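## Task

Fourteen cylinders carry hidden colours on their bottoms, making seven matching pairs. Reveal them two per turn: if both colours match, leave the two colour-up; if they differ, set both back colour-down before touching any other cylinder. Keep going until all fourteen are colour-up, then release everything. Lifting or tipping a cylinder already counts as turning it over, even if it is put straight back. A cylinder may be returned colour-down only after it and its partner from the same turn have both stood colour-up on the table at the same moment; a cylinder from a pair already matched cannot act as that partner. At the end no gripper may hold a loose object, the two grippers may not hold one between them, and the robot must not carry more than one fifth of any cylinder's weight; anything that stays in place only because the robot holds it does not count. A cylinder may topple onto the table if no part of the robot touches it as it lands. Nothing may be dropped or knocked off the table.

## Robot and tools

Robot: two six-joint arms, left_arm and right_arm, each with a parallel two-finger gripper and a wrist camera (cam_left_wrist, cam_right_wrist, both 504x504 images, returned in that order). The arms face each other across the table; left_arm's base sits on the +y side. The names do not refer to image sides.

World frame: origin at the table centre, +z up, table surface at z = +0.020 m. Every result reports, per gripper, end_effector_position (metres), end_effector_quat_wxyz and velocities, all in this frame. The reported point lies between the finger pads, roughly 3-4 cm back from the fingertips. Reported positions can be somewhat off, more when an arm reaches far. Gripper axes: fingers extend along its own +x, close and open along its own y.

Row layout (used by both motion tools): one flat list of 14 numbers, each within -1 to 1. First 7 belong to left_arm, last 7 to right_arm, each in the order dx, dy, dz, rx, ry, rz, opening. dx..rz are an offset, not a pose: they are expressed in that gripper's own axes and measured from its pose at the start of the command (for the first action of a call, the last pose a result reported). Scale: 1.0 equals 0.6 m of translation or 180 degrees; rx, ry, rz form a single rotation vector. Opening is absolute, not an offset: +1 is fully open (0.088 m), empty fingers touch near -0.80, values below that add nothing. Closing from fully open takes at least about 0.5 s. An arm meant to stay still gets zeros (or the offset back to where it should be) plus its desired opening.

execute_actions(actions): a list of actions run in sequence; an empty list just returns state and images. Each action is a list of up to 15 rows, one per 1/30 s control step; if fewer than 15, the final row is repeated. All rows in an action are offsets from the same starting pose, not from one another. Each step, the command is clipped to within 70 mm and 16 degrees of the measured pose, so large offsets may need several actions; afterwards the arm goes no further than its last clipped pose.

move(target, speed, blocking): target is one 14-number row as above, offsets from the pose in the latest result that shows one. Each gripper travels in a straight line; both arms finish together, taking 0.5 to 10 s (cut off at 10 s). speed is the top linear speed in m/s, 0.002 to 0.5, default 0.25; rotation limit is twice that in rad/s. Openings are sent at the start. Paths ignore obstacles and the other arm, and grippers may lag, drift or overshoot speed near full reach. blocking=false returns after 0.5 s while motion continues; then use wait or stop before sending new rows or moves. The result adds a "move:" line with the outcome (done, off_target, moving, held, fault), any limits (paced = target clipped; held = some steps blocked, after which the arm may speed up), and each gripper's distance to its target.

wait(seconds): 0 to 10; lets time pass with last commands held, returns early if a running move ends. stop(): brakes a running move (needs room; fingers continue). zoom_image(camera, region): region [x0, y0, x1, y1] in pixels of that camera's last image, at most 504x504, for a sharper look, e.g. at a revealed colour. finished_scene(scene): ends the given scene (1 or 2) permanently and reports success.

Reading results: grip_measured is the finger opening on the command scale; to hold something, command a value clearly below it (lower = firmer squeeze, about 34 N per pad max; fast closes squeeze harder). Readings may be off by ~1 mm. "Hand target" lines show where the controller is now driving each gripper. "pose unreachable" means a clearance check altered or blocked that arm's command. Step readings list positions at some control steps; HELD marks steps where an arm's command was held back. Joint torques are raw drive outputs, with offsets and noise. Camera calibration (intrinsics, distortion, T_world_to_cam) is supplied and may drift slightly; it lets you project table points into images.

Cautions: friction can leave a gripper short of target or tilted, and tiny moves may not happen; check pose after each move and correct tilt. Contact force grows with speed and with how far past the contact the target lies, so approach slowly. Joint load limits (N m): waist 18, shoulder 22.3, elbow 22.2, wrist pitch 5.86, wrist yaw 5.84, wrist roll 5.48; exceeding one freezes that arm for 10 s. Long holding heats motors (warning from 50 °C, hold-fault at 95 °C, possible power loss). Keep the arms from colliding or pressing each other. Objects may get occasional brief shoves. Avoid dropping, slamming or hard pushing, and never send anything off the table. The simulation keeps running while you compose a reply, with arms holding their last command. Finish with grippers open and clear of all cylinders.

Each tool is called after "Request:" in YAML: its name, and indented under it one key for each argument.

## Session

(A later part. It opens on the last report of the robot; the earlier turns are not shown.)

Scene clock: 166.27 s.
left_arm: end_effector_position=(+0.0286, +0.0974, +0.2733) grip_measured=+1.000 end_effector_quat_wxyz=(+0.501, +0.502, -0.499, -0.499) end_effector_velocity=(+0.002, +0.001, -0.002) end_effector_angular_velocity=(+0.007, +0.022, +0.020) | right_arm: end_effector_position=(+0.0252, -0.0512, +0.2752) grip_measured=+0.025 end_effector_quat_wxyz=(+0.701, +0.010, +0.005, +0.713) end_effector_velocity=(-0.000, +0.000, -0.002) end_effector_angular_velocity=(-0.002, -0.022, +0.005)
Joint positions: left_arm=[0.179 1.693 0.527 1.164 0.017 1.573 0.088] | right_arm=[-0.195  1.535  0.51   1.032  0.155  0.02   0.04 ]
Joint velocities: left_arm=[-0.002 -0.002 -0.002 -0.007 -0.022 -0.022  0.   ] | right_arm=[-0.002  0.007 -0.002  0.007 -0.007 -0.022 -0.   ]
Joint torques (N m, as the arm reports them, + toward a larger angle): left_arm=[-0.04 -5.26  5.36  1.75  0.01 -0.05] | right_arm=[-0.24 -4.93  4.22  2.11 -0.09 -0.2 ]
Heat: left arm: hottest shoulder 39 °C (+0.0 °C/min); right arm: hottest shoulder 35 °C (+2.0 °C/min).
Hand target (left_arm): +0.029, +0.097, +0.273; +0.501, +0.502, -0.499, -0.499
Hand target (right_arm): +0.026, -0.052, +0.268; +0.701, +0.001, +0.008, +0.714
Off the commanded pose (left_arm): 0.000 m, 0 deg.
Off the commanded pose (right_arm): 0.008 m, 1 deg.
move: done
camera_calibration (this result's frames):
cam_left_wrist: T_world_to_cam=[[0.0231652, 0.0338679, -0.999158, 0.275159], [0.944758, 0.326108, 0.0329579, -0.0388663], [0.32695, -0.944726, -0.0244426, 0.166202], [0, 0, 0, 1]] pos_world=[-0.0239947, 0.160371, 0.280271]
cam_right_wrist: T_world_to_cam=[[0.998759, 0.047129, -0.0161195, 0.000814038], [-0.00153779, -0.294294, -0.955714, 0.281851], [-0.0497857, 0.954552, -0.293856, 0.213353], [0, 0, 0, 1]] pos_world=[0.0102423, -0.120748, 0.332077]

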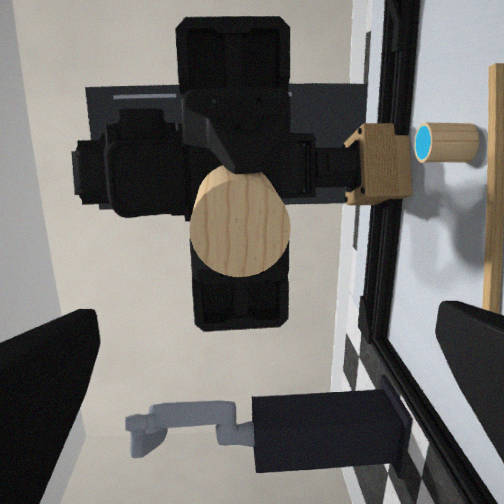

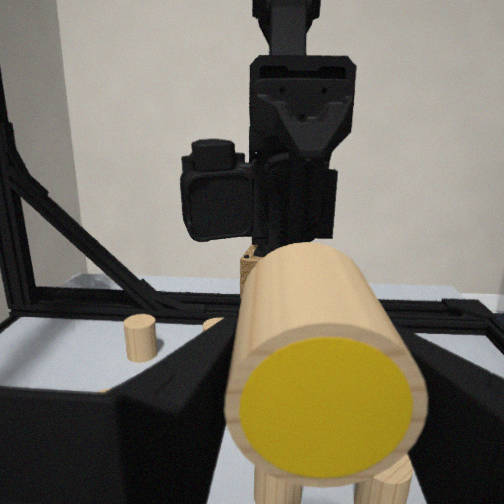

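Request:
move:
  target: [0.179,0.011,0.004,0,0,0,1, 0,0,0,0,0,0,-0.4]
  speed: 0.15

Request:
move:
  target: [0,0,0,0,0,0,-0.4, 0,0,0,0,0,0,-0.4]

Request:
move:
  target: [0,0,0,0,0,0,-0.4, 0,0,0,0,0,0,1]

Request:
move:
  target: [-0.135,0,0,0,0,0,-0.4, -0.05,0,0,0,0,-0.006,1]

Request:
move:
  target: [-0.197,-0.26,0.06,0,0,-0.5,-0.4, -0.31,0.01,-0.21,0,0.503,0,0.6]
  speed: 0.4

Scene clock: 171.10 s.
left_arm: end_effector_position=(+0.0277, -0.0074, +0.2803) grip_measured=+1.000 end_effector_quat_wxyz=(+0.500, +0.501, -0.500, -0.499) end_effector_velocity=(-0.002, -0.002, +0.002) end_effector_angular_velocity=(-0.002, +0.007, -0.010) | right_arm: end_effector_position=(+0.0252, -0.0512, +0.2747) grip_measured=+0.025 end_effector_quat_wxyz=(+0.701, +0.009, +0.005, +0.713) end_effector_velocity=(-0.002, -0.001, +0.002) end_effector_angular_velocity=(+0.007, -0.006, +0.019)
Joint positions: left_arm=[0.172 1.986 0.983 1.003 0.014 1.573 0.088] | right_arm=[-0.195  1.536  0.509  1.033  0.155  0.02   0.04 ]
Joint velocities: left_arm=[-0.002  0.002  0.012 -0.007  0.007 -0.007  0.   ] | right_arm=[-0.002 -0.002 -0.002  0.007 -0.022 -0.007 -0.   ]
Joint torques (N m, as the arm reports them, + toward a larger angle): left_arm=[-0.34 -6.68  7.14  1.58 -0.19 -0.01] | right_arm=[ 0.06 -6.02  5.67  1.76  0.    0.01]
Heat: left arm: hottest shoulder 38 °C (-2.0 °C/min); right arm: hottest shoulder 35 °C (+2.0 °C/min).
Hand target (left_arm): +0.027, -0.010, +0.279; +0.501, +0.502, -0.499, -0.499
Hand target (right_arm): +0.025, -0.051, +0.275; +0.701, +0.010, +0.005, +0.713
Off the commanded pose (left_arm): 0.003 m, 0 deg.
Off the commanded pose (right_arm): 0.000 m, 0 deg.
move: done
camera_calibration (this result's frames):
cam_left_wrist: T_world_to_cam=[[0.023316, 0.032636, -0.999195, 0.28574], [0.945994, 0.322539, 0.0326095, -0.0040737], [0.323344, -0.945993, -0.0233531, 0.0673897], [0, 0, 0, 1]] pos_world=[-0.0245987, 0.0557387, 0.287217]
cam_right_wrist: T_world_to_cam=[[0.998767, 0.0471148, -0.0156422, 0.000669322], [-0.00104821, -0.295006, -0.955495, 0.281258], [-0.0496325, 0.954333, -0.294593, 0.213431], [0, 0, 0, 1]] pos_world=[0.0102194, -0.120743, 0.331627]

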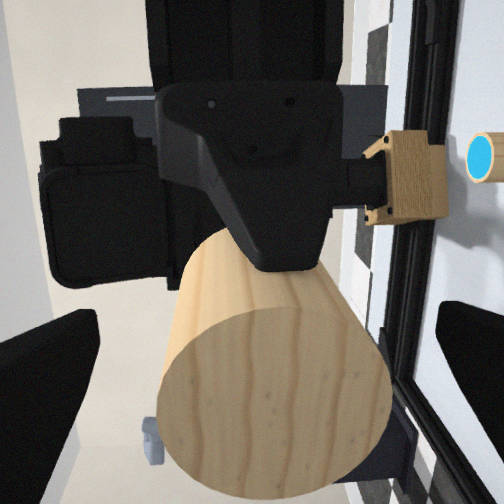

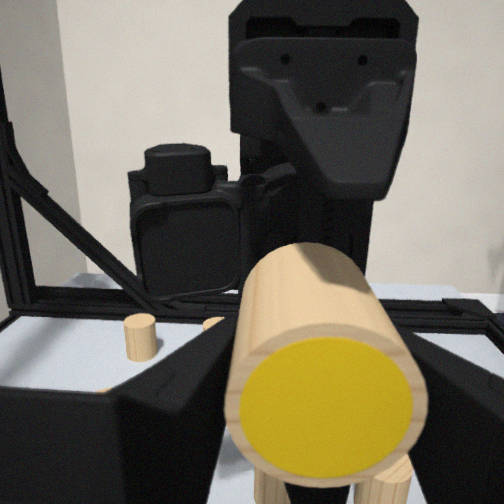

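Scene clock: 171.60 s.
left_arm: end_effector_position=(+0.0277, -0.0074, +0.2806) grip_measured=+0.042 end_effector_quat_wxyz=(+0.500, +0.500, -0.500, -0.499) end_effector_velocity=(+0.002, +0.001, -0.005) end_effector_angular_velocity=(+0.022, +0.022, +0.020) | right_arm: end_effector_position=(+0.0252, -0.0512, +0.2739) grip_measured=+0.025 end_effector_quat_wxyz=(+0.701, +0.008, +0.006, +0.713) end_effector_velocity=(+0.002, -0.000, -0.002) end_effector_angular_velocity=(-0.007, -0.009, -0.010)
Joint positions: left_arm=[0.172 1.986 0.983 1.005 0.014 1.573 0.041] | right_arm=[-0.195  1.536  0.509  1.029  0.155  0.02   0.04 ]
Joint velocities: left_arm=[-0.002 -0.002 -0.002 -0.022 -0.022 -0.022 -0.   ] | right_arm=[-0.002 -0.002 -0.002 -0.007  0.007 -0.007 -0.   ]
Joint torques (N m, as the arm reports them, + toward a larger angle): left_arm=[-0.06 -7.7   5.97  1.57  0.01 -0.04] | right_arm=[ 0.04 -5.91  5.62  2.1  -0.01  0.  ]
Heat: left arm: hottest shoulder 39 °C (-1.0 °C/min); right arm: hottest shoulder 35 °C (+2.0 °C/min).
Hand target (left_arm): +0.028, -0.007, +0.280; +0.500, +0.501, -0.500, -0.499
Hand target (right_arm): +0.025, -0.051, +0.275; +0.701, +0.009, +0.005, +0.713
Off the commanded pose (left_arm): 0.000 m, 0 deg.
Off the commanded pose (right_arm): 0.001 m, 0 deg.
move: done
camera_calibration (this result's frames):
cam_left_wrist: T_world_to_cam=[[0.023345, 0.0307303, -0.999255, 0.286048], [0.945993, 0.322601, 0.0320217, -0.00391046], [0.323345, -0.946036, -0.0215395, 0.0668635], [0, 0, 0, 1]] pos_world=[-0.0245985, 0.0557265, 0.287401]
cam_right_wrist: T_world_to_cam=[[0.998776, 0.0470627, -0.0152098, 0.000536741], [-0.000482523, -0.298235, -0.954492, 0.280095], [-0.0494571, 0.953331, -0.297848, 0.214045], [0, 0, 0, 1]] pos_world=[0.0101851, -0.120547, 0.33111]

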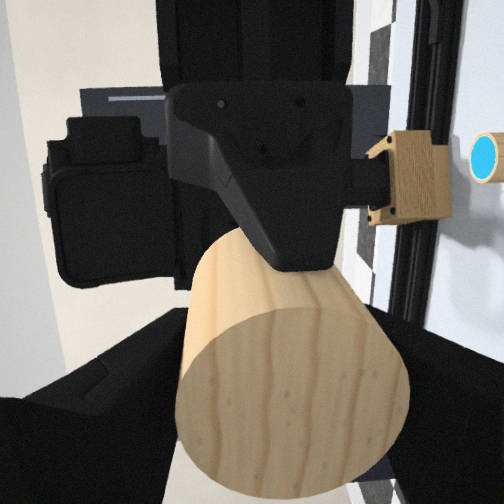

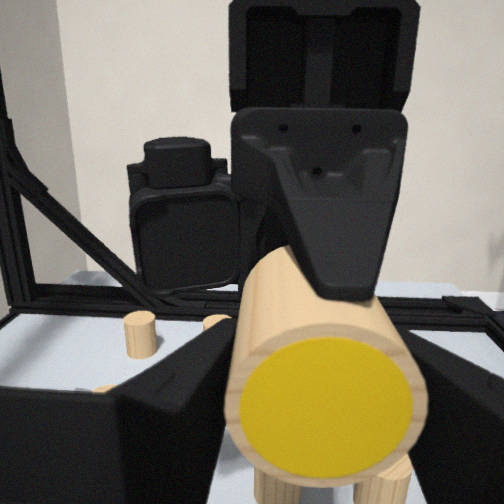

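Scene clock: 172.30 s.
left_arm: end_effector_position=(+0.0277, -0.0074, +0.2801) grip_measured=+0.041 end_effector_quat_wxyz=(+0.500, +0.501, -0.500, -0.499) end_effector_velocity=(-0.003, -0.000, -0.003) end_effector_angular_velocity=(+0.017, -0.007, -0.000) | right_arm: end_effector_position=(+0.0252, -0.0512, +0.2741) grip_measured=+1.000 end_effector_quat_wxyz=(+0.701, +0.008, +0.006, +0.713) end_effector_velocity=(-0.000, -0.001, -0.002) end_effector_angular_velocity=(-0.007, +0.006, +0.005)
Joint positions: left_arm=[0.172 1.986 0.983 1.003 0.014 1.573 0.041] | right_arm=[-0.195  1.536  0.509  1.03   0.155  0.02   0.088]
Joint velocities: left_arm=[-0.007 -0.002  0.002 -0.022 -0.007  0.007 -0.   ] | right_arm=[-0.002 -0.002 -0.002 -0.007 -0.007  0.007  0.   ]
Joint torques (N m, as the arm reports them, + toward a larger angle): left_arm=[-0.06 -7.68  6.02  1.91 -0.01 -0.03] | right_arm=[ 0.02 -5.94  5.58  1.79 -0.01  0.  ]
Heat: left arm: hottest shoulder 39 °C (-1.0 °C/min); right arm: hottest shoulder 35 °C (+2.0 °C/min).
Hand target (left_arm): +0.028, -0.007, +0.281; +0.500, +0.500, -0.500, -0.499
Hand target (right_arm): +0.025, -0.051, +0.274; +0.701, +0.008, +0.007, +0.713
Off the commanded pose (left_arm): 0.000 m, 0 deg.
Off the commanded pose (right_arm): 0.000 m, 0 deg.
move: done
camera_calibration (this result's frames):
cam_left_wrist: T_world_to_cam=[[0.0233102, 0.0330171, -0.999183, 0.285547], [0.945994, 0.322527, 0.032727, -0.00409253], [0.323344, -0.945984, -0.0237158, 0.0674625], [0, 0, 0, 1]] pos_world=[-0.0245983, 0.0557105, 0.287048]
cam_right_wrist: T_world_to_cam=[[0.998768, 0.0470752, -0.0156872, 0.000670874], [-0.000971976, -0.297524, -0.954714, 0.280362], [-0.0496106, 0.953553, -0.297112, 0.213908], [0, 0, 0, 1]] pos_world=[0.0102146, -0.12059, 0.331231]

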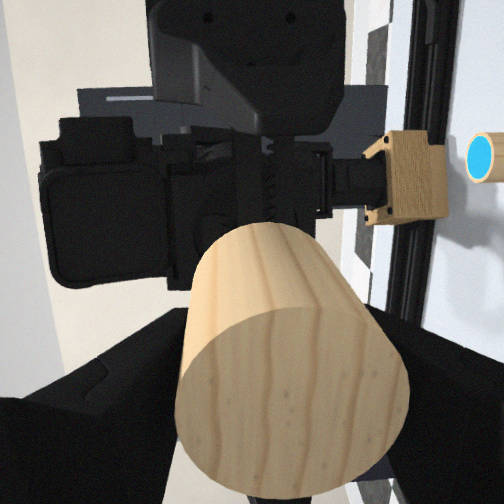

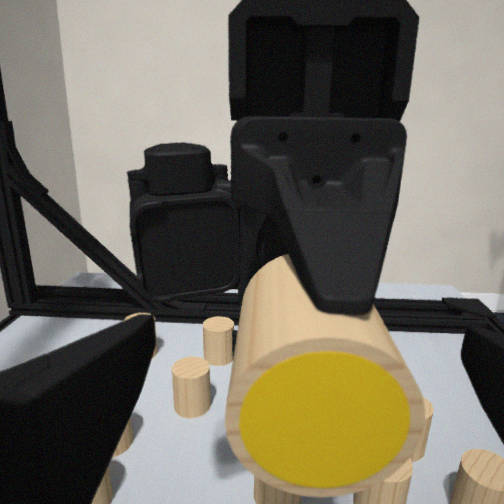

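Scene clock: 173.23 s.
left_arm: end_effector_position=(+0.0265, +0.0715, +0.2752) grip_measured=+0.041 end_effector_quat_wxyz=(+0.496, +0.504, -0.496, -0.503) end_effector_velocity=(-0.000, +0.003, -0.001) end_effector_angular_velocity=(+0.007, +0.022, +0.005) | right_arm: end_effector_position=(+0.0257, -0.0780, +0.2771) grip_measured=+1.000 end_effector_quat_wxyz=(+0.707, +0.012, +0.004, +0.707) end_effector_velocity=(+0.000, -0.001, -0.004) end_effector_angular_velocity=(-0.012, -0.010, +0.005)
Joint positions: left_arm=[0.172 1.756 0.638 1.104 0.014 1.573 0.041] | right_arm=[-0.166  1.423  0.418  1.016  0.203  0.02   0.088]
Joint velocities: left_arm=[-0.002 -0.012 -0.012 -0.007 -0.007 -0.022 -0.   ] | right_arm=[-0.002 -0.002 -0.007 -0.007 -0.007 -0.007  0.   ]
Joint torques (N m, as the arm reports them, + toward a larger angle): left_arm=[ 0.17 -7.32  5.21  2.12  0.05 -0.01] | right_arm=[ 0.39 -5.88  4.08  1.64  0.12 -0.01]
Heat: left arm: hottest shoulder 39 °C (-1.0 °C/min); right arm: hottest shoulder 35 °C (+2.0 °C/min).
Hand target (left_arm): +0.027, +0.074, +0.280; +0.500, +0.501, -0.500, -0.499
Hand target (right_arm): +0.026, -0.081, +0.274; +0.707, +0.008, +0.006, +0.707
Off the commanded pose (left_arm): 0.005 m, 1 deg.
Off the commanded pose (right_arm): 0.004 m, 0 deg.
move: done
camera_calibration (this result's frames):
cam_left_wrist: T_world_to_cam=[[0.0230957, 0.0471148, -0.998622, 0.27691], [0.946002, 0.322034, 0.0370723, -0.0294288], [0.323338, -0.945555, -0.0371331, 0.14611], [0, 0, 0, 1]] pos_world=[-0.0257984, 0.134585, 0.283045]
cam_right_wrist: T_world_to_cam=[[0.999434, 0.0289095, -0.0172176, 0.000410669], [-0.00809858, -0.289981, -0.956998, 0.276664], [-0.0326591, 0.956596, -0.289583, 0.238027], [0, 0, 0, 1]] pos_world=[0.00960389, -0.14748, 0.333702]

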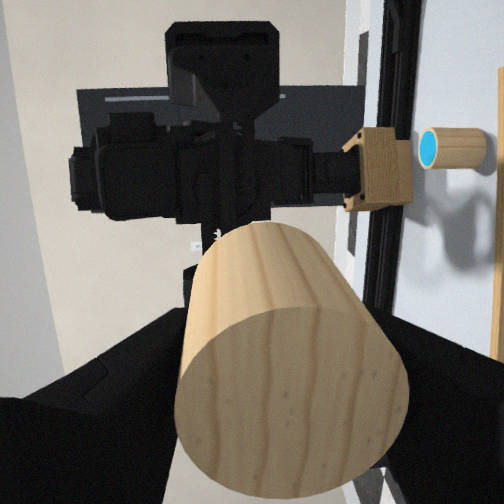

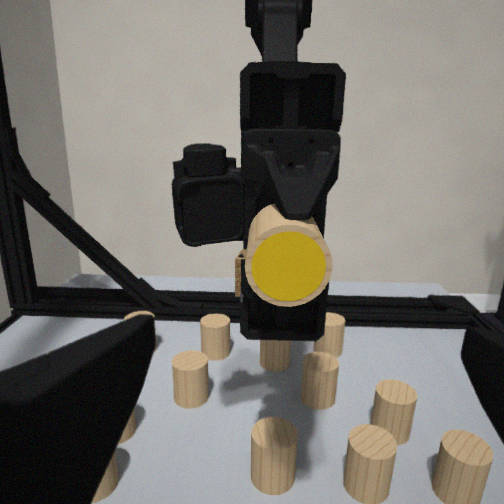

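Scene clock: 175.70 s.
left_arm: end_effector_position=(-0.0081, +0.1933, +0.1205) grip_measured=+0.038 end_effector_quat_wxyz=(-0.002, +0.708, +0.007, -0.706) end_effector_velocity=(-0.001, +0.001, +0.004) end_effector_angular_velocity=(+0.016, -0.009, -0.000) | right_arm: end_effector_position=(+0.0185, -0.2644, +0.1480) grip_measured=+0.600 end_effector_quat_wxyz=(+0.499, -0.496, +0.502, +0.503) end_effector_velocity=(-0.000, -0.001, -0.001) end_effector_angular_velocity=(-0.014, +0.004, +0.005)
Joint positions: left_arm=[ 0.065  1.918  1.17  -0.835 -0.001  1.471  0.041] | right_arm=[-0.1    1.327  0.771 -1.008 -0.009  0.269  0.068]
Joint velocities: left_arm=[-0.007  0.002  0.022 -0.037 -0.007 -0.007  0.   ] | right_arm=[-0.002  0.007  0.002 -0.007 -0.007 -0.007 -0.   ]
Joint torques (N m, as the arm reports them, + toward a larger angle): left_arm=[-0.25 -5.98  6.4  -0.06  0.29 -0.09] | right_arm=[-0.09 -3.08  6.85 -0.05 -0.08  0.09]
Heat: left arm: hottest shoulder 39 °C (-1.0 °C/min); right arm: hottest shoulder 34 °C (+1.0 °C/min).
Hand target (left_arm): -0.010, +0.191, +0.120; -0.002, +0.706, +0.008, -0.709
Hand target (right_arm): +0.018, -0.262, +0.149; +0.499, -0.494, +0.505, +0.502
Off the commanded pose (left_arm): 0.002 m, 0 deg.
Off the commanded pose (right_arm): 0.003 m, 1 deg.
move: done
camera_calibration (this result's frames):
cam_left_wrist: T_world_to_cam=[[0.0138136, 0.9989, 0.0448185, -0.192304], [0.946121, -0.0275599, 0.32264, 0.00299752], [0.32352, 0.0379469, -0.94546, 0.186001], [0, 0, 0, 1]] pos_world=[-0.0603546, 0.185117, 0.183508]
cam_right_wrist: T_world_to_cam=[[0.999207, 0.00415816, -0.0396058, 0.00753616], [0.0157033, -0.955089, 0.295903, -0.262641], [-0.0365966, -0.29629, -0.954397, 0.145946], [0, 0, 0, 1]] pos_world=[0.00193531, -0.207635, 0.217305]

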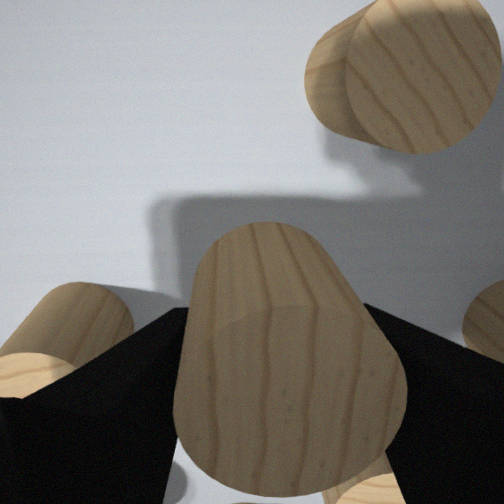

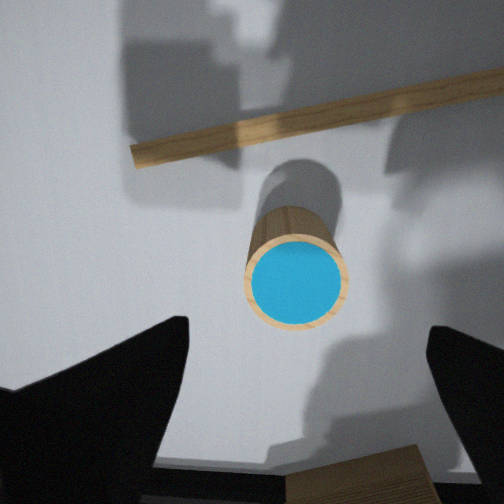

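Request:
move:
  target: [0.088,0,0,0,0,0.003,-0.4, 0.13,0,-0.008,0,0,0,0.6]
  speed: 0.09

Request:
move:
  target: [0,0,0,0,0,0,0.4, 0,0,0,0,0,0,-0.4]

Request:
move:
  target: [-0.15,0,0,0,0,0,0.4, -0.15,0,0,0,0,0,-0.4]

Request:
move:
  target: [-0.19,0.157,-0.06,0,0,0.503,1, -0.173,-0.013,0.362,0,-0.497,0,-0.4]
  speed: 0.4

Scene clock: 180.20 s.
left_arm: end_effector_position=(-0.0081, +0.1924, +0.0721) grip_measured=+0.035 end_effector_quat_wxyz=(+0.004, +0.707, +0.001, -0.707) end_effector_velocity=(+0.002, -0.002, +0.002) end_effector_angular_velocity=(-0.014, -0.021, -0.010) | right_arm: end_effector_position=(+0.0168, -0.2643, +0.0743) grip_measured=+0.600 end_effector_quat_wxyz=(+0.501, -0.491, +0.498, +0.510) end_effector_velocity=(+0.002, -0.005, -0.003) end_effector_angular_velocity=(-0.019, -0.013, +0.010)
Joint positions: left_arm=[ 0.065  2.015  1.081 -0.633 -0.001  1.471  0.041] | right_arm=[-0.093  1.482  0.561 -0.625 -0.01   0.273  0.068]
Joint velocities: left_arm=[-0.002 -0.007 -0.002  0.007 -0.022  0.007 -0.   ] | right_arm=[ 0.002  0.007 -0.007 -0.007  0.007 -0.007 -0.   ]
Joint torques (N m, as the arm reports them, + toward a larger angle): left_arm=[ 0.04 -5.74  4.16  0.82 -0.01  0.06] | right_arm=[ 0.32 -3.34  3.39  0.4   0.03  0.17]
Heat: left arm: hottest shoulder 39 °C (-1.0 °C/min); right arm: hottest shoulder 34 °C (+1.0 °C/min).
Hand target (left_arm): -0.008, +0.194, +0.068; +0.002, +0.708, +0.004, -0.706
Hand target (right_arm): +0.018, -0.269, +0.070; +0.499, -0.496, +0.502, +0.504
Off the commanded pose (left_arm): 0.005 m, 0 deg.
Off the commanded pose (right_arm): 0.006 m, 1 deg.
move: done
camera_calibration (this result's frames):
cam_left_wrist: T_world_to_cam=[[0.0134893, 0.999525, 0.0277152, -0.18817], [0.946635, -0.0216923, 0.321576, 0.0176026], [0.322024, 0.0218984, -0.946478, 0.143487], [0, 0, 0, 1]] pos_world=[-0.0603312, 0.185321, 0.135362]
cam_right_wrist: T_world_to_cam=[[0.99894, 0.00871933, -0.04519, 0.00794983], [0.0210079, -0.960017, 0.279153, -0.240908], [-0.0409491, -0.279806, -0.959183, 0.0804248], [0, 0, 0, 1]] pos_world=[0.000412889, -0.208842, 0.144752]

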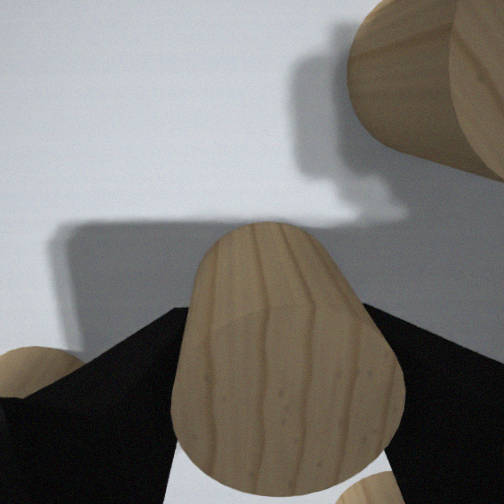

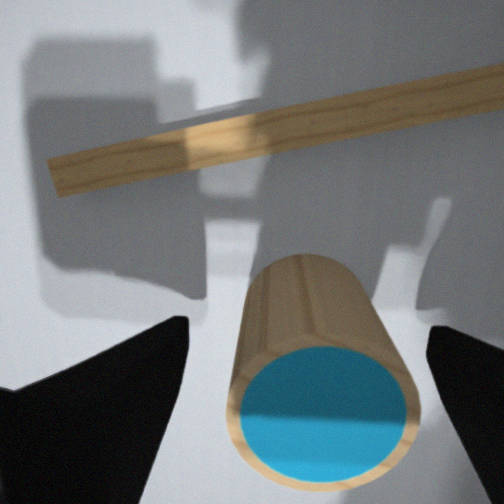

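Scene clock: 180.87 s.
left_arm: end_effector_position=(-0.0081, +0.1924, +0.0721) grip_measured=+0.398 end_effector_quat_wxyz=(+0.004, +0.707, +0.001, -0.707) end_effector_velocity=(+0.000, +0.002, +0.000) end_effector_angular_velocity=(+0.007, -0.008, +0.005) | right_arm: end_effector_position=(+0.0170, -0.2643, +0.0743) grip_measured=+0.025 end_effector_quat_wxyz=(+0.501, -0.491, +0.498, +0.510) end_effector_velocity=(+0.001, -0.005, -0.000) end_effector_angular_velocity=(-0.023, +0.001, +0.005)
Joint positions: left_arm=[ 0.065  2.015  1.081 -0.632 -0.001  1.471  0.059] | right_arm=[-0.093  1.482  0.561 -0.625 -0.009  0.273  0.04 ]
Joint velocities: left_arm=[-0.002 -0.002 -0.002 -0.007 -0.007 -0.007  0.001] | right_arm=[-0.002 -0.002 -0.002 -0.022 -0.007 -0.007 -0.   ]
Joint torques (N m, as the arm reports them, + toward a larger angle): left_arm=[ 0.05 -6.78  4.77  0.21  0.06  0.03] | right_arm=[ 0.06 -4.39  4.49  0.22 -0.04 -0.02]
Heat: left arm: hottest shoulder 39 °C (-1.0 °C/min); right arm: hottest shoulder 34 °C (+1.0 °C/min).
Hand target (left_arm): -0.008, +0.192, +0.072; +0.004, +0.707, +0.001, -0.707
Hand target (right_arm): +0.017, -0.264, +0.074; +0.501, -0.491, +0.498, +0.510
Off the commanded pose (left_arm): 0.000 m, 0 deg.
Off the commanded pose (right_arm): 0.000 m, 0 deg.
move: done
camera_calibration (this result's frames):
cam_left_wrist: T_world_to_cam=[[0.0138715, 0.99953, 0.0273352, -0.188058], [0.946638, -0.0219313, 0.321553, 0.0176555], [0.322001, 0.0214161, -0.946497, 0.143586], [0, 0, 0, 1]] pos_world=[-0.0603395, 0.185282, 0.135367]
cam_right_wrist: T_world_to_cam=[[0.998994, 0.00868797, -0.043987, 0.00766322], [0.0206438, -0.960002, 0.279232, -0.240939], [-0.0398017, -0.279859, -0.959216, 0.0803888], [0, 0, 0, 1]] pos_world=[0.000517985, -0.208871, 0.144725]

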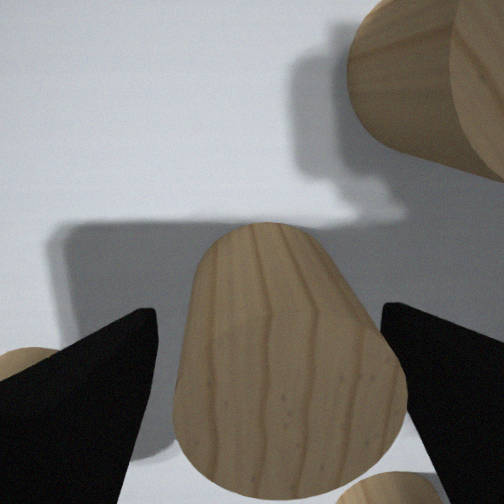

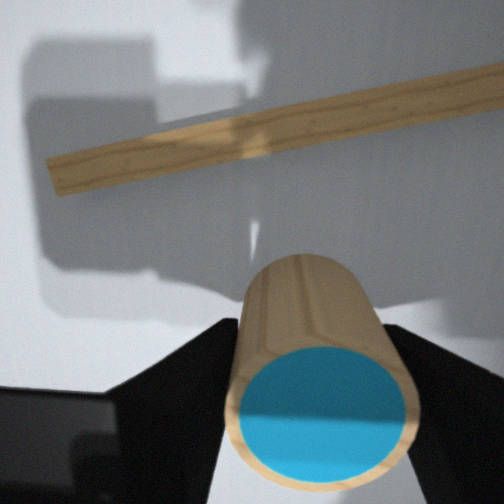

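Scene clock: 181.80 s.
left_arm: end_effector_position=(-0.0079, +0.1953, +0.1565) grip_measured=+0.400 end_effector_quat_wxyz=(-0.001, +0.708, +0.007, -0.706) end_effector_velocity=(+0.001, +0.002, +0.003) end_effector_angular_velocity=(+0.012, -0.008, -0.010) | right_arm: end_effector_position=(+0.0187, -0.2691, +0.1595) grip_measured=+0.025 end_effector_quat_wxyz=(+0.498, -0.496, +0.501, +0.504) end_effector_velocity=(-0.003, -0.003, +0.003) end_effector_angular_velocity=(-0.013, +0.019, -0.005)
Joint positions: left_arm=[ 0.065  1.852  1.238 -0.969 -0.001  1.471  0.059] | right_arm=[-0.094  1.293  0.794 -1.065 -0.009  0.273  0.04 ]
Joint velocities: left_arm=[-0.002 -0.002  0.007 -0.022 -0.007  0.007 -0.   ] | right_arm=[ 0.002 -0.007  0.007 -0.022 -0.022  0.007 -0.   ]
Joint torques (N m, as the arm reports them, + toward a larger angle): left_arm=[-0.2  -7.57  6.61  0.01  0.04 -0.02] | right_arm=[-0.21 -4.67  6.93  0.01  0.01 -0.15]
Heat: left arm: hottest shoulder 39 °C (-1.0 °C/min); right arm: hottest shoulder 34 °C (+1.0 °C/min).
Hand target (left_arm): -0.009, +0.192, +0.162; +0.005, +0.707, +0.001, -0.707
Hand target (right_arm): +0.018, -0.266, +0.164; +0.501, -0.492, +0.498, +0.510
Off the commanded pose (left_arm): 0.006 m, 1 deg.
Off the commanded pose (right_arm): 0.006 m, 1 deg.
move: done
camera_calibration (this result's frames):
cam_left_wrist: T_world_to_cam=[[0.013437, 0.998955, 0.043678, -0.195722], [0.946163, -0.0268311, 0.322576, -0.00887392], [0.323411, 0.0369921, -0.945535, 0.220124], [0, 0, 0, 1]] pos_world=[-0.0601645, 0.187136, 0.219546]
cam_right_wrist: T_world_to_cam=[[0.999204, 0.00645962, -0.0393562, 0.00845324], [0.0178139, -0.955178, 0.295496, -0.270567], [-0.0356834, -0.295962, -0.954533, 0.15562], [0, 0, 0, 1]] pos_world=[0.00192641, -0.212437, 0.228829]

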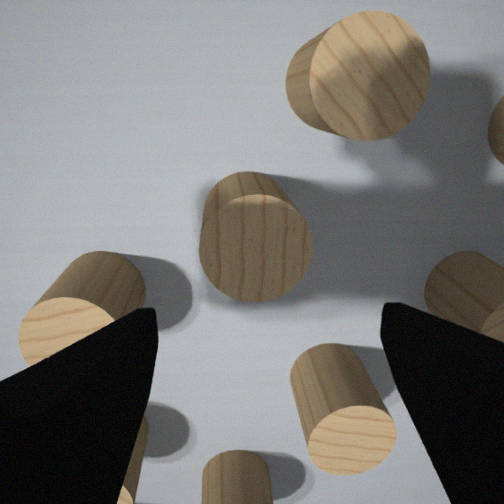

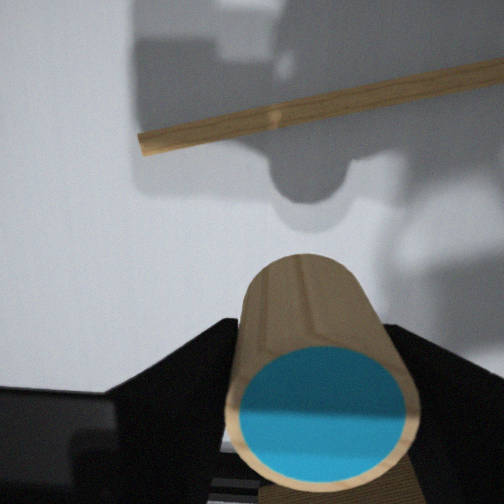

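Scene clock: 184.40 s.
left_arm: end_effector_position=(+0.0276, +0.0999, +0.2745) grip_measured=+1.000 end_effector_quat_wxyz=(+0.501, +0.501, -0.502, -0.496) end_effector_velocity=(+0.000, +0.001, -0.001) end_effector_angular_velocity=(-0.007, +0.007, +0.005) | right_arm: end_effector_position=(+0.0250, -0.0529, +0.2691) grip_measured=+0.024 end_effector_quat_wxyz=(+0.704, +0.011, +0.008, +0.710) end_effector_velocity=(-0.002, +0.000, +0.001) end_effector_angular_velocity=(+0.012, -0.005, +0.019)
Joint positions: left_arm=[0.176 1.687 0.517 1.177 0.015 1.576 0.088] | right_arm=[-0.187  1.553  0.494  1.063  0.173  0.026  0.04 ]
Joint velocities: left_arm=[-0.002  0.007 -0.007  0.022 -0.007 -0.007  0.   ] | right_arm=[-0.002  0.007 -0.002  0.022 -0.022 -0.007 -0.   ]
Joint torques (N m, as the arm reports them, + toward a larger angle): left_arm=[ 0.24 -4.56  4.64  1.99  0.19  0.05] | right_arm=[-0.25 -4.97  4.89  2.08 -0.08 -0.2 ]
Heat: left arm: hottest shoulder 39 °C (-2.0 °C/min); right arm: hottest shoulder 34 °C (+1.0 °C/min).
Hand target (left_arm): +0.028, +0.101, +0.270; +0.498, +0.502, -0.501, -0.498
Hand target (right_arm): +0.026, -0.053, +0.265; +0.704, +0.005, +0.008, +0.710
Off the commanded pose (left_arm): 0.005 m, 1 deg.
Off the commanded pose (right_arm): 0.005 m, 1 deg.
move: done
camera_calibration (this result's frames):
cam_left_wrist: T_world_to_cam=[[0.0267919, 0.0258526, -0.999307, 0.277015], [0.945008, 0.325302, 0.0337518, -0.0389673], [0.325949, -0.945257, -0.0157154, 0.166577], [0, 0, 0, 1]] pos_world=[-0.0248931, 0.162973, 0.280756]
cam_right_wrist: T_world_to_cam=[[0.999071, 0.0372237, -0.0217324, 0.00196268], [-0.00975878, -0.295761, -0.955212, 0.275584], [-0.0419841, 0.954536, -0.295123, 0.213326], [0, 0, 0, 1]] pos_world=[0.00968481, -0.122193, 0.326241]

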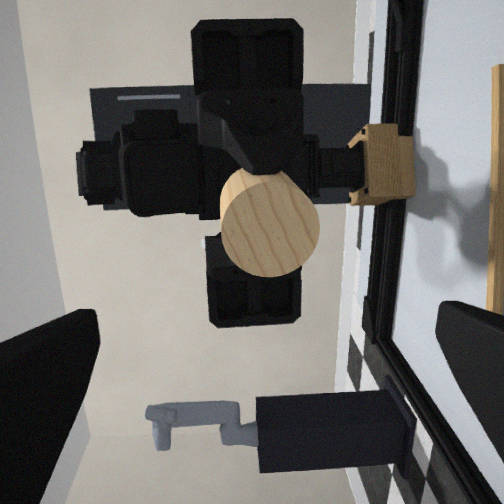

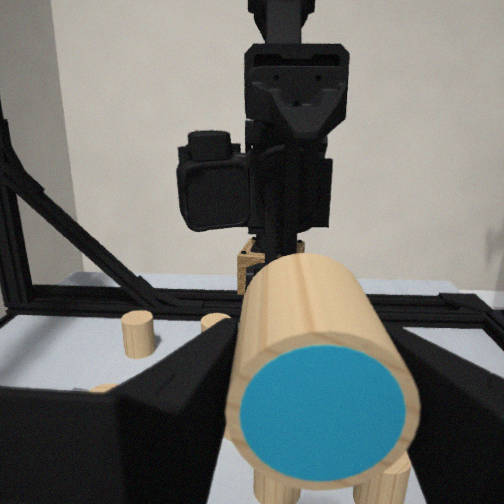

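Request:
move:
  target: [0.186,-0.004,0.002,0,0,0,1, 0,0,0,0,0,0,-0.4]
  speed: 0.15

Request:
move:
  target: [0,0,0,0,0,0,-0.4, 0,0,0,0,0,0,-0.4]

Request:
move:
  target: [0,0,0,0,0,0,-0.4, 0,0,0,0,0,0,1]

Request:
move:
  target: [-0.135,0,0,0,0,0,-0.4, -0.095,0,0,0,0,0,1]

Request:
move:
  target: [-0.077,-0.252,0.14,0,0,-0.5,-0.4, 0,0,0,0,0,0,1]
  speed: 0.4

Scene clock: 189.10 s.
left_arm: end_effector_position=(+0.0281, -0.0092, +0.2735) grip_measured=+1.000 end_effector_quat_wxyz=(+0.501, +0.500, -0.503, -0.496) end_effector_velocity=(-0.000, -0.001, +0.000) end_effector_angular_velocity=(+0.002, -0.007, +0.005) | right_arm: end_effector_position=(+0.0251, -0.0528, +0.2688) grip_measured=+0.024 end_effector_quat_wxyz=(+0.704, +0.011, +0.008, +0.710) end_effector_velocity=(-0.000, -0.000, +0.002) end_effector_angular_velocity=(+0.003, -0.022, +0.005)
Joint positions: left_arm=[0.173 2.015 0.982 1.041 0.016 1.576 0.088] | right_arm=[-0.188  1.554  0.494  1.065  0.173  0.026  0.04 ]
Joint velocities: left_arm=[-0.002  0.002  0.007 -0.007 -0.007  0.007  0.   ] | right_arm=[-0.002 -0.007  0.002 -0.007 -0.007 -0.022  0.   ]
Joint torques (N m, as the arm reports them, + toward a larger angle): left_arm=[-0.22 -6.96  7.1   1.58 -0.19 -0.05] | right_arm=[ 0.05 -6.03  5.48  1.75  0.02  0.  ]
Heat: left arm: hottest shoulder 38 °C (-3.0 °C/min); right arm: hottest shoulder 34 °C (+1.0 °C/min).
Hand target (left_arm): +0.028, -0.012, +0.272; +0.501, +0.501, -0.502, -0.496
Hand target (right_arm): +0.025, -0.053, +0.269; +0.704, +0.011, +0.008, +0.710
Off the commanded pose (left_arm): 0.003 m, 0 deg.
Off the commanded pose (right_arm): 0.000 m, 0 deg.
move: done
camera_calibration (this result's frames):
cam_left_wrist: T_world_to_cam=[[0.0272828, 0.0246174, -0.999325, 0.278817], [0.946104, 0.322097, 0.0337644, -0.00392983], [0.32271, -0.946387, -0.0145029, 0.063039], [0, 0, 0, 1]] pos_world=[-0.0242322, 0.0540613, 0.279675]
cam_right_wrist: T_world_to_cam=[[0.99908, 0.0372139, -0.0212948, 0.00174355], [-0.00932772, -0.296117, -0.955106, 0.275213], [-0.041849, 0.954427, -0.295497, 0.213284], [0, 0, 0, 1]] pos_world=[0.00975088, -0.122133, 0.32592]

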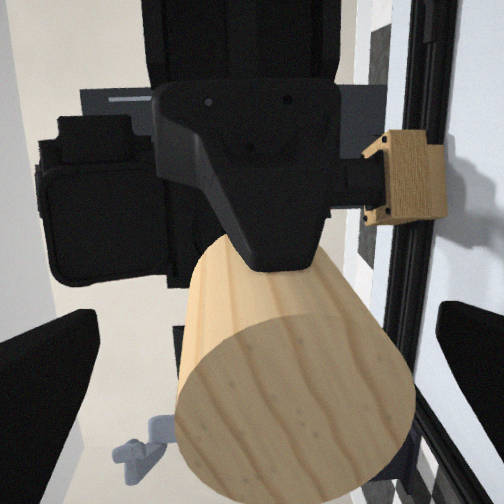

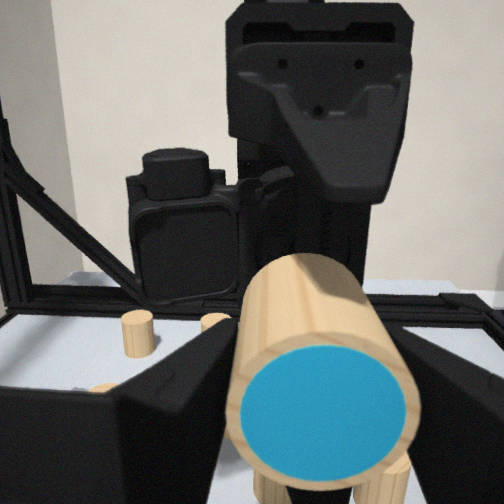

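Scene clock: 189.60 s.
left_arm: end_effector_position=(+0.0281, -0.0092, +0.2734) grip_measured=+0.046 end_effector_quat_wxyz=(+0.501, +0.500, -0.503, -0.497) end_effector_velocity=(-0.002, +0.000, -0.004) end_effector_angular_velocity=(+0.012, -0.007, -0.010) | right_arm: end_effector_position=(+0.0251, -0.0528, +0.2687) grip_measured=+0.024 end_effector_quat_wxyz=(+0.704, +0.011, +0.008, +0.710) end_effector_velocity=(-0.000, -0.001, -0.002) end_effector_angular_velocity=(-0.007, -0.009, +0.005)
Joint positions: left_arm=[0.173 2.015 0.982 1.04  0.016 1.576 0.041] | right_arm=[-0.188  1.554  0.494  1.064  0.173  0.026  0.04 ]
Joint velocities: left_arm=[-0.002  0.002 -0.002 -0.007  0.007  0.007  0.   ] | right_arm=[-0.002 -0.002 -0.002 -0.007 -0.007 -0.007 -0.   ]
Joint torques (N m, as the arm reports them, + toward a larger angle): left_arm=[ 0.01 -7.85  5.93  1.77  0.   -0.05] | right_arm=[ 0.09 -5.93  5.42  1.86  0.01 -0.02]
Heat: left arm: hottest shoulder 38 °C (-3.0 °C/min); right arm: hottest shoulder 34 °C (+1.0 °C/min).
Hand target (left_arm): +0.028, -0.009, +0.273; +0.501, +0.500, -0.503, -0.496
Hand target (right_arm): +0.025, -0.053, +0.269; +0.704, +0.011, +0.008, +0.710
Off the commanded pose (left_arm): 0.000 m, 0 deg.
Off the commanded pose (right_arm): 0.000 m, 0 deg.
move: done
camera_calibration (this result's frames):
cam_left_wrist: T_world_to_cam=[[0.0272766, 0.0249985, -0.999315, 0.278735], [0.946105, 0.322084, 0.0338813, -0.00395892], [0.32271, -0.946381, -0.0148659, 0.0631365], [0, 0, 0, 1]] pos_world=[-0.0242322, 0.0540583, 0.279617]
cam_right_wrist: T_world_to_cam=[[0.999082, 0.0372059, -0.0212403, 0.00172674], [-0.00926226, -0.296475, -0.954996, 0.275084], [-0.0418287, 0.954316, -0.295858, 0.21335], [0, 0, 0, 1]] pos_world=[0.0097469, -0.122112, 0.325862]

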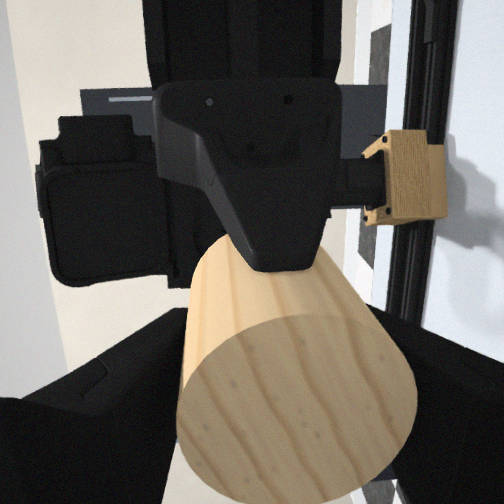

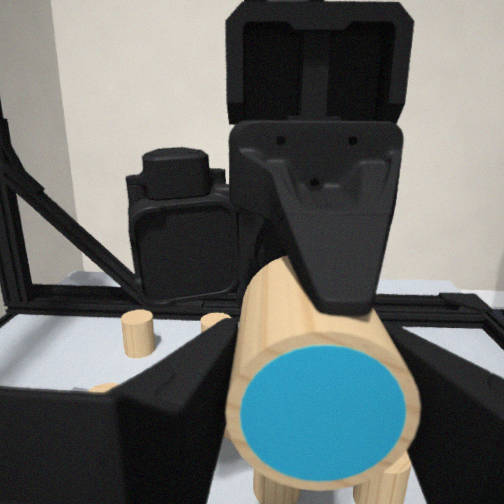

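Scene clock: 190.30 s.
left_arm: end_effector_position=(+0.0281, -0.0092, +0.2733) grip_measured=+0.045 end_effector_quat_wxyz=(+0.500, +0.500, -0.503, -0.497) end_effector_velocity=(-0.000, +0.001, -0.001) end_effector_angular_velocity=(+0.007, +0.007, +0.005) | right_arm: end_effector_position=(+0.0251, -0.0528, +0.2687) grip_measured=+1.000 end_effector_quat_wxyz=(+0.704, +0.011, +0.008, +0.710) end_effector_velocity=(-0.000, -0.001, -0.002) end_effector_angular_velocity=(-0.007, -0.009, +0.005)
Joint positions: left_arm=[0.173 2.015 0.982 1.04  0.016 1.576 0.041] | right_arm=[-0.188  1.554  0.494  1.064  0.173  0.026  0.088]
Joint velocities: left_arm=[-0.002 -0.002 -0.002 -0.007 -0.007 -0.007 -0.   ] | right_arm=[-0.002 -0.002 -0.002 -0.007 -0.007 -0.007  0.   ]
Joint torques (N m, as the arm reports them, + toward a larger angle): left_arm=[ 0.   -7.95  5.84  1.79  0.01 -0.04] | right_arm=[ 0.05 -5.9   5.46  1.83  0.01 -0.01]
Heat: left arm: hottest shoulder 39 °C (-2.0 °C/min); right arm: hottest shoulder 34 °C (+1.0 °C/min).
Hand target (left_arm): +0.028, -0.009, +0.273; +0.501, +0.500, -0.503, -0.497
Hand target (right_arm): +0.025, -0.053, +0.269; +0.704, +0.011, +0.008, +0.710
Off the commanded pose (left_arm): 0.000 m, 0 deg.
Off the commanded pose (right_arm): 0.000 m, 0 deg.
move: done
camera_calibration (this result's frames):
cam_left_wrist: T_world_to_cam=[[0.0272704, 0.0253797, -0.999306, 0.278653], [0.946105, 0.322071, 0.0339983, -0.00398801], [0.32271, -0.946375, -0.0152289, 0.0632339], [0, 0, 0, 1]] pos_world=[-0.0242321, 0.0540553, 0.279558]
cam_right_wrist: T_world_to_cam=[[0.999082, 0.0372059, -0.0212403, 0.00172674], [-0.00926226, -0.296475, -0.954996, 0.275084], [-0.0418287, 0.954316, -0.295858, 0.21335], [0, 0, 0, 1]] pos_world=[0.0097469, -0.122112, 0.325862]

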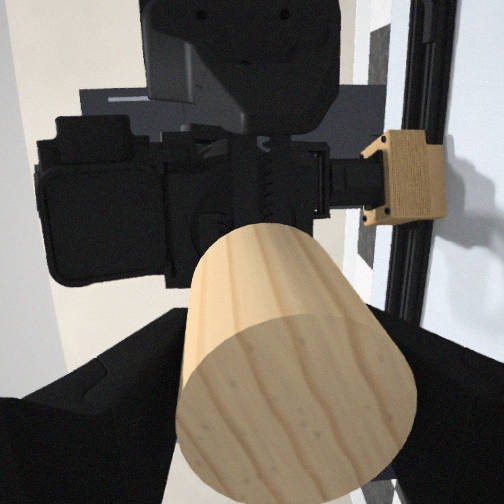

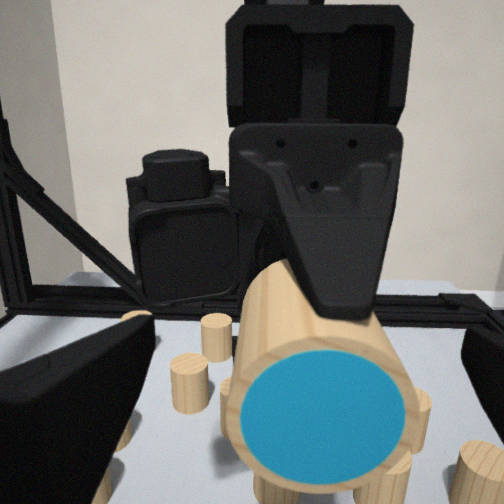

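Scene clock: 191.23 s.
left_arm: end_effector_position=(+0.0268, +0.0699, +0.2677) grip_measured=+0.044 end_effector_quat_wxyz=(+0.497, +0.503, -0.499, -0.500) end_effector_velocity=(-0.000, +0.004, -0.005) end_effector_angular_velocity=(+0.017, +0.008, +0.005) | right_arm: end_effector_position=(+0.0253, -0.1066, +0.2721) grip_measured=+1.000 end_effector_quat_wxyz=(+0.704, +0.015, +0.006, +0.710) end_effector_velocity=(-0.001, -0.002, -0.000) end_effector_angular_velocity=(-0.002, -0.023, +0.009)
Joint positions: left_arm=[0.173 1.797 0.634 1.156 0.016 1.576 0.041] | right_arm=[-0.142  1.312  0.31   1.016  0.218  0.026  0.088]
Joint velocities: left_arm=[-0.002 -0.007 -0.017 -0.007 -0.007 -0.007 -0.   ] | right_arm=[ 0.002 -0.012 -0.007 -0.007 -0.007 -0.022  0.   ]
Joint torques (N m, as the arm reports them, + toward a larger angle): left_arm=[ 0.25 -7.27  4.92  2.13  0.08 -0.04] | right_arm=[ 0.43 -4.92  3.88  1.58  0.08  0.01]
Heat: left arm: hottest shoulder 39 °C (-2.0 °C/min); right arm: hottest shoulder 34 °C (+1.0 °C/min).
Hand target (left_arm): +0.028, +0.072, +0.273; +0.501, +0.500, -0.503, -0.497
Hand target (right_arm): +0.026, -0.110, +0.268; +0.704, +0.011, +0.008, +0.710
Off the commanded pose (left_arm): 0.006 m, 1 deg.
Off the commanded pose (right_arm): 0.005 m, 1 deg.
move: done
camera_calibration (this result's frames):
cam_left_wrist: T_world_to_cam=[[0.0270397, 0.0394796, -0.998854, 0.269971], [0.946113, 0.321561, 0.0383216, -0.0291656], [0.322705, -0.946066, -0.0286573, 0.141982], [0, 0, 0, 1]] pos_world=[-0.0255244, 0.133045, 0.274849]
cam_right_wrist: T_world_to_cam=[[0.999003, 0.0381666, -0.0231407, 0.00414462], [-0.0111785, -0.287987, -0.957569, 0.264032], [-0.0432113, 0.956873, -0.287273, 0.263644], [0, 0, 0, 1]] pos_world=[0.0102034, -0.176394, 0.328663]

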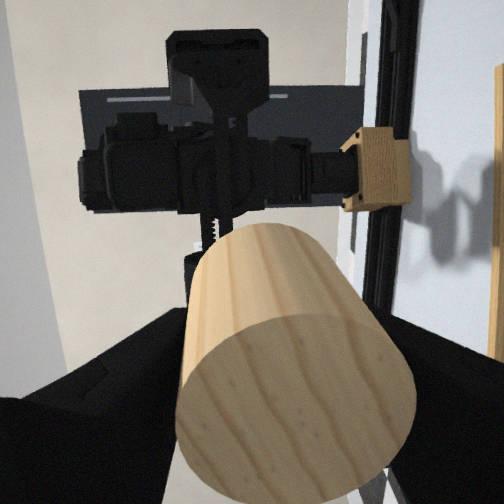

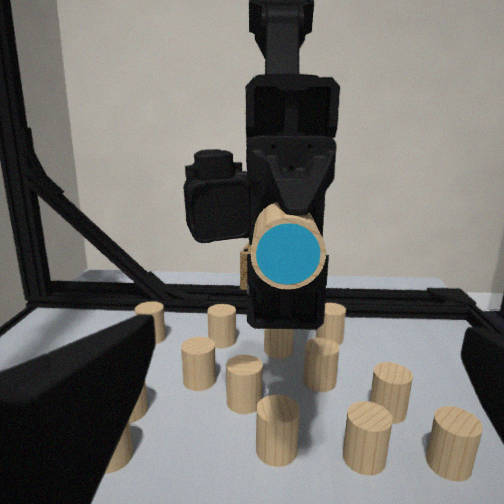

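Scene clock: 193.80 s.
left_arm: end_effector_position=(-0.0547, +0.1176, +0.1165) grip_measured=+0.041 end_effector_quat_wxyz=(+0.001, +0.709, +0.004, -0.706) end_effector_velocity=(-0.001, +0.007, -0.001) end_effector_angular_velocity=(+0.037, +0.000, -0.010) | right_arm: end_effector_position=(+0.0254, -0.1066, +0.2721) grip_measured=+1.000 end_effector_quat_wxyz=(+0.704, +0.015, +0.006, +0.710) end_effector_velocity=(+0.002, -0.001, -0.007) end_effector_angular_velocity=(-0.026, -0.013, -0.010)
Joint positions: left_arm=[-0.032  2.2    1.588 -0.964 -0.003  1.375  0.041] | right_arm=[-0.142  1.312  0.31   1.016  0.218  0.026  0.088]
Joint velocities: left_arm=[-0.002  0.007  0.007 -0.037  0.007  0.007 -0.   ] | right_arm=[-0.002 -0.002 -0.007 -0.022  0.007 -0.007  0.   ]
Joint torques (N m, as the arm reports them, + toward a larger angle): left_arm=[-0.37 -7.77  6.69 -0.04  0.25 -0.07] | right_arm=[ 0.07 -4.24  5.73  1.84  0.01  0.  ]
Heat: left arm: hottest shoulder 39 °C (-1.0 °C/min); right arm: hottest shoulder 34 °C (+0.0 °C/min).
Hand target (left_arm): -0.057, +0.116, +0.116; -0.000, +0.707, +0.006, -0.708
Hand target (right_arm): +0.025, -0.107, +0.272; +0.704, +0.015, +0.006, +0.710
Off the commanded pose (left_arm): 0.002 m, 0 deg.
Off the commanded pose (right_arm): 0.000 m, 0 deg.
move: done
camera_calibration (this result's frames):
cam_left_wrist: T_world_to_cam=[[0.014881, 0.999191, 0.0373697, -0.114972], [0.945269, -0.0262417, 0.325234, 0.0457737], [0.325951, 0.0304846, -0.944895, 0.201175], [0, 0, 0, 1]] pos_world=[-0.107131, 0.109948, 0.179499]
cam_right_wrist: T_world_to_cam=[[0.999018, 0.0377855, -0.0231457, 0.00404764], [-0.0112931, -0.287984, -0.957569, 0.264036], [-0.0428478, 0.95689, -0.287274, 0.263639], [0, 0, 0, 1]] pos_world=[0.0102344, -0.176388, 0.328663]

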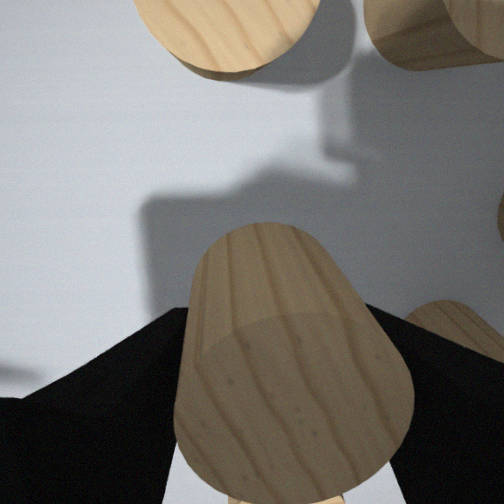

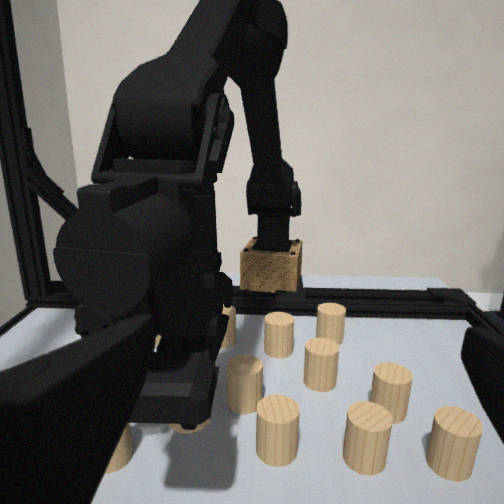

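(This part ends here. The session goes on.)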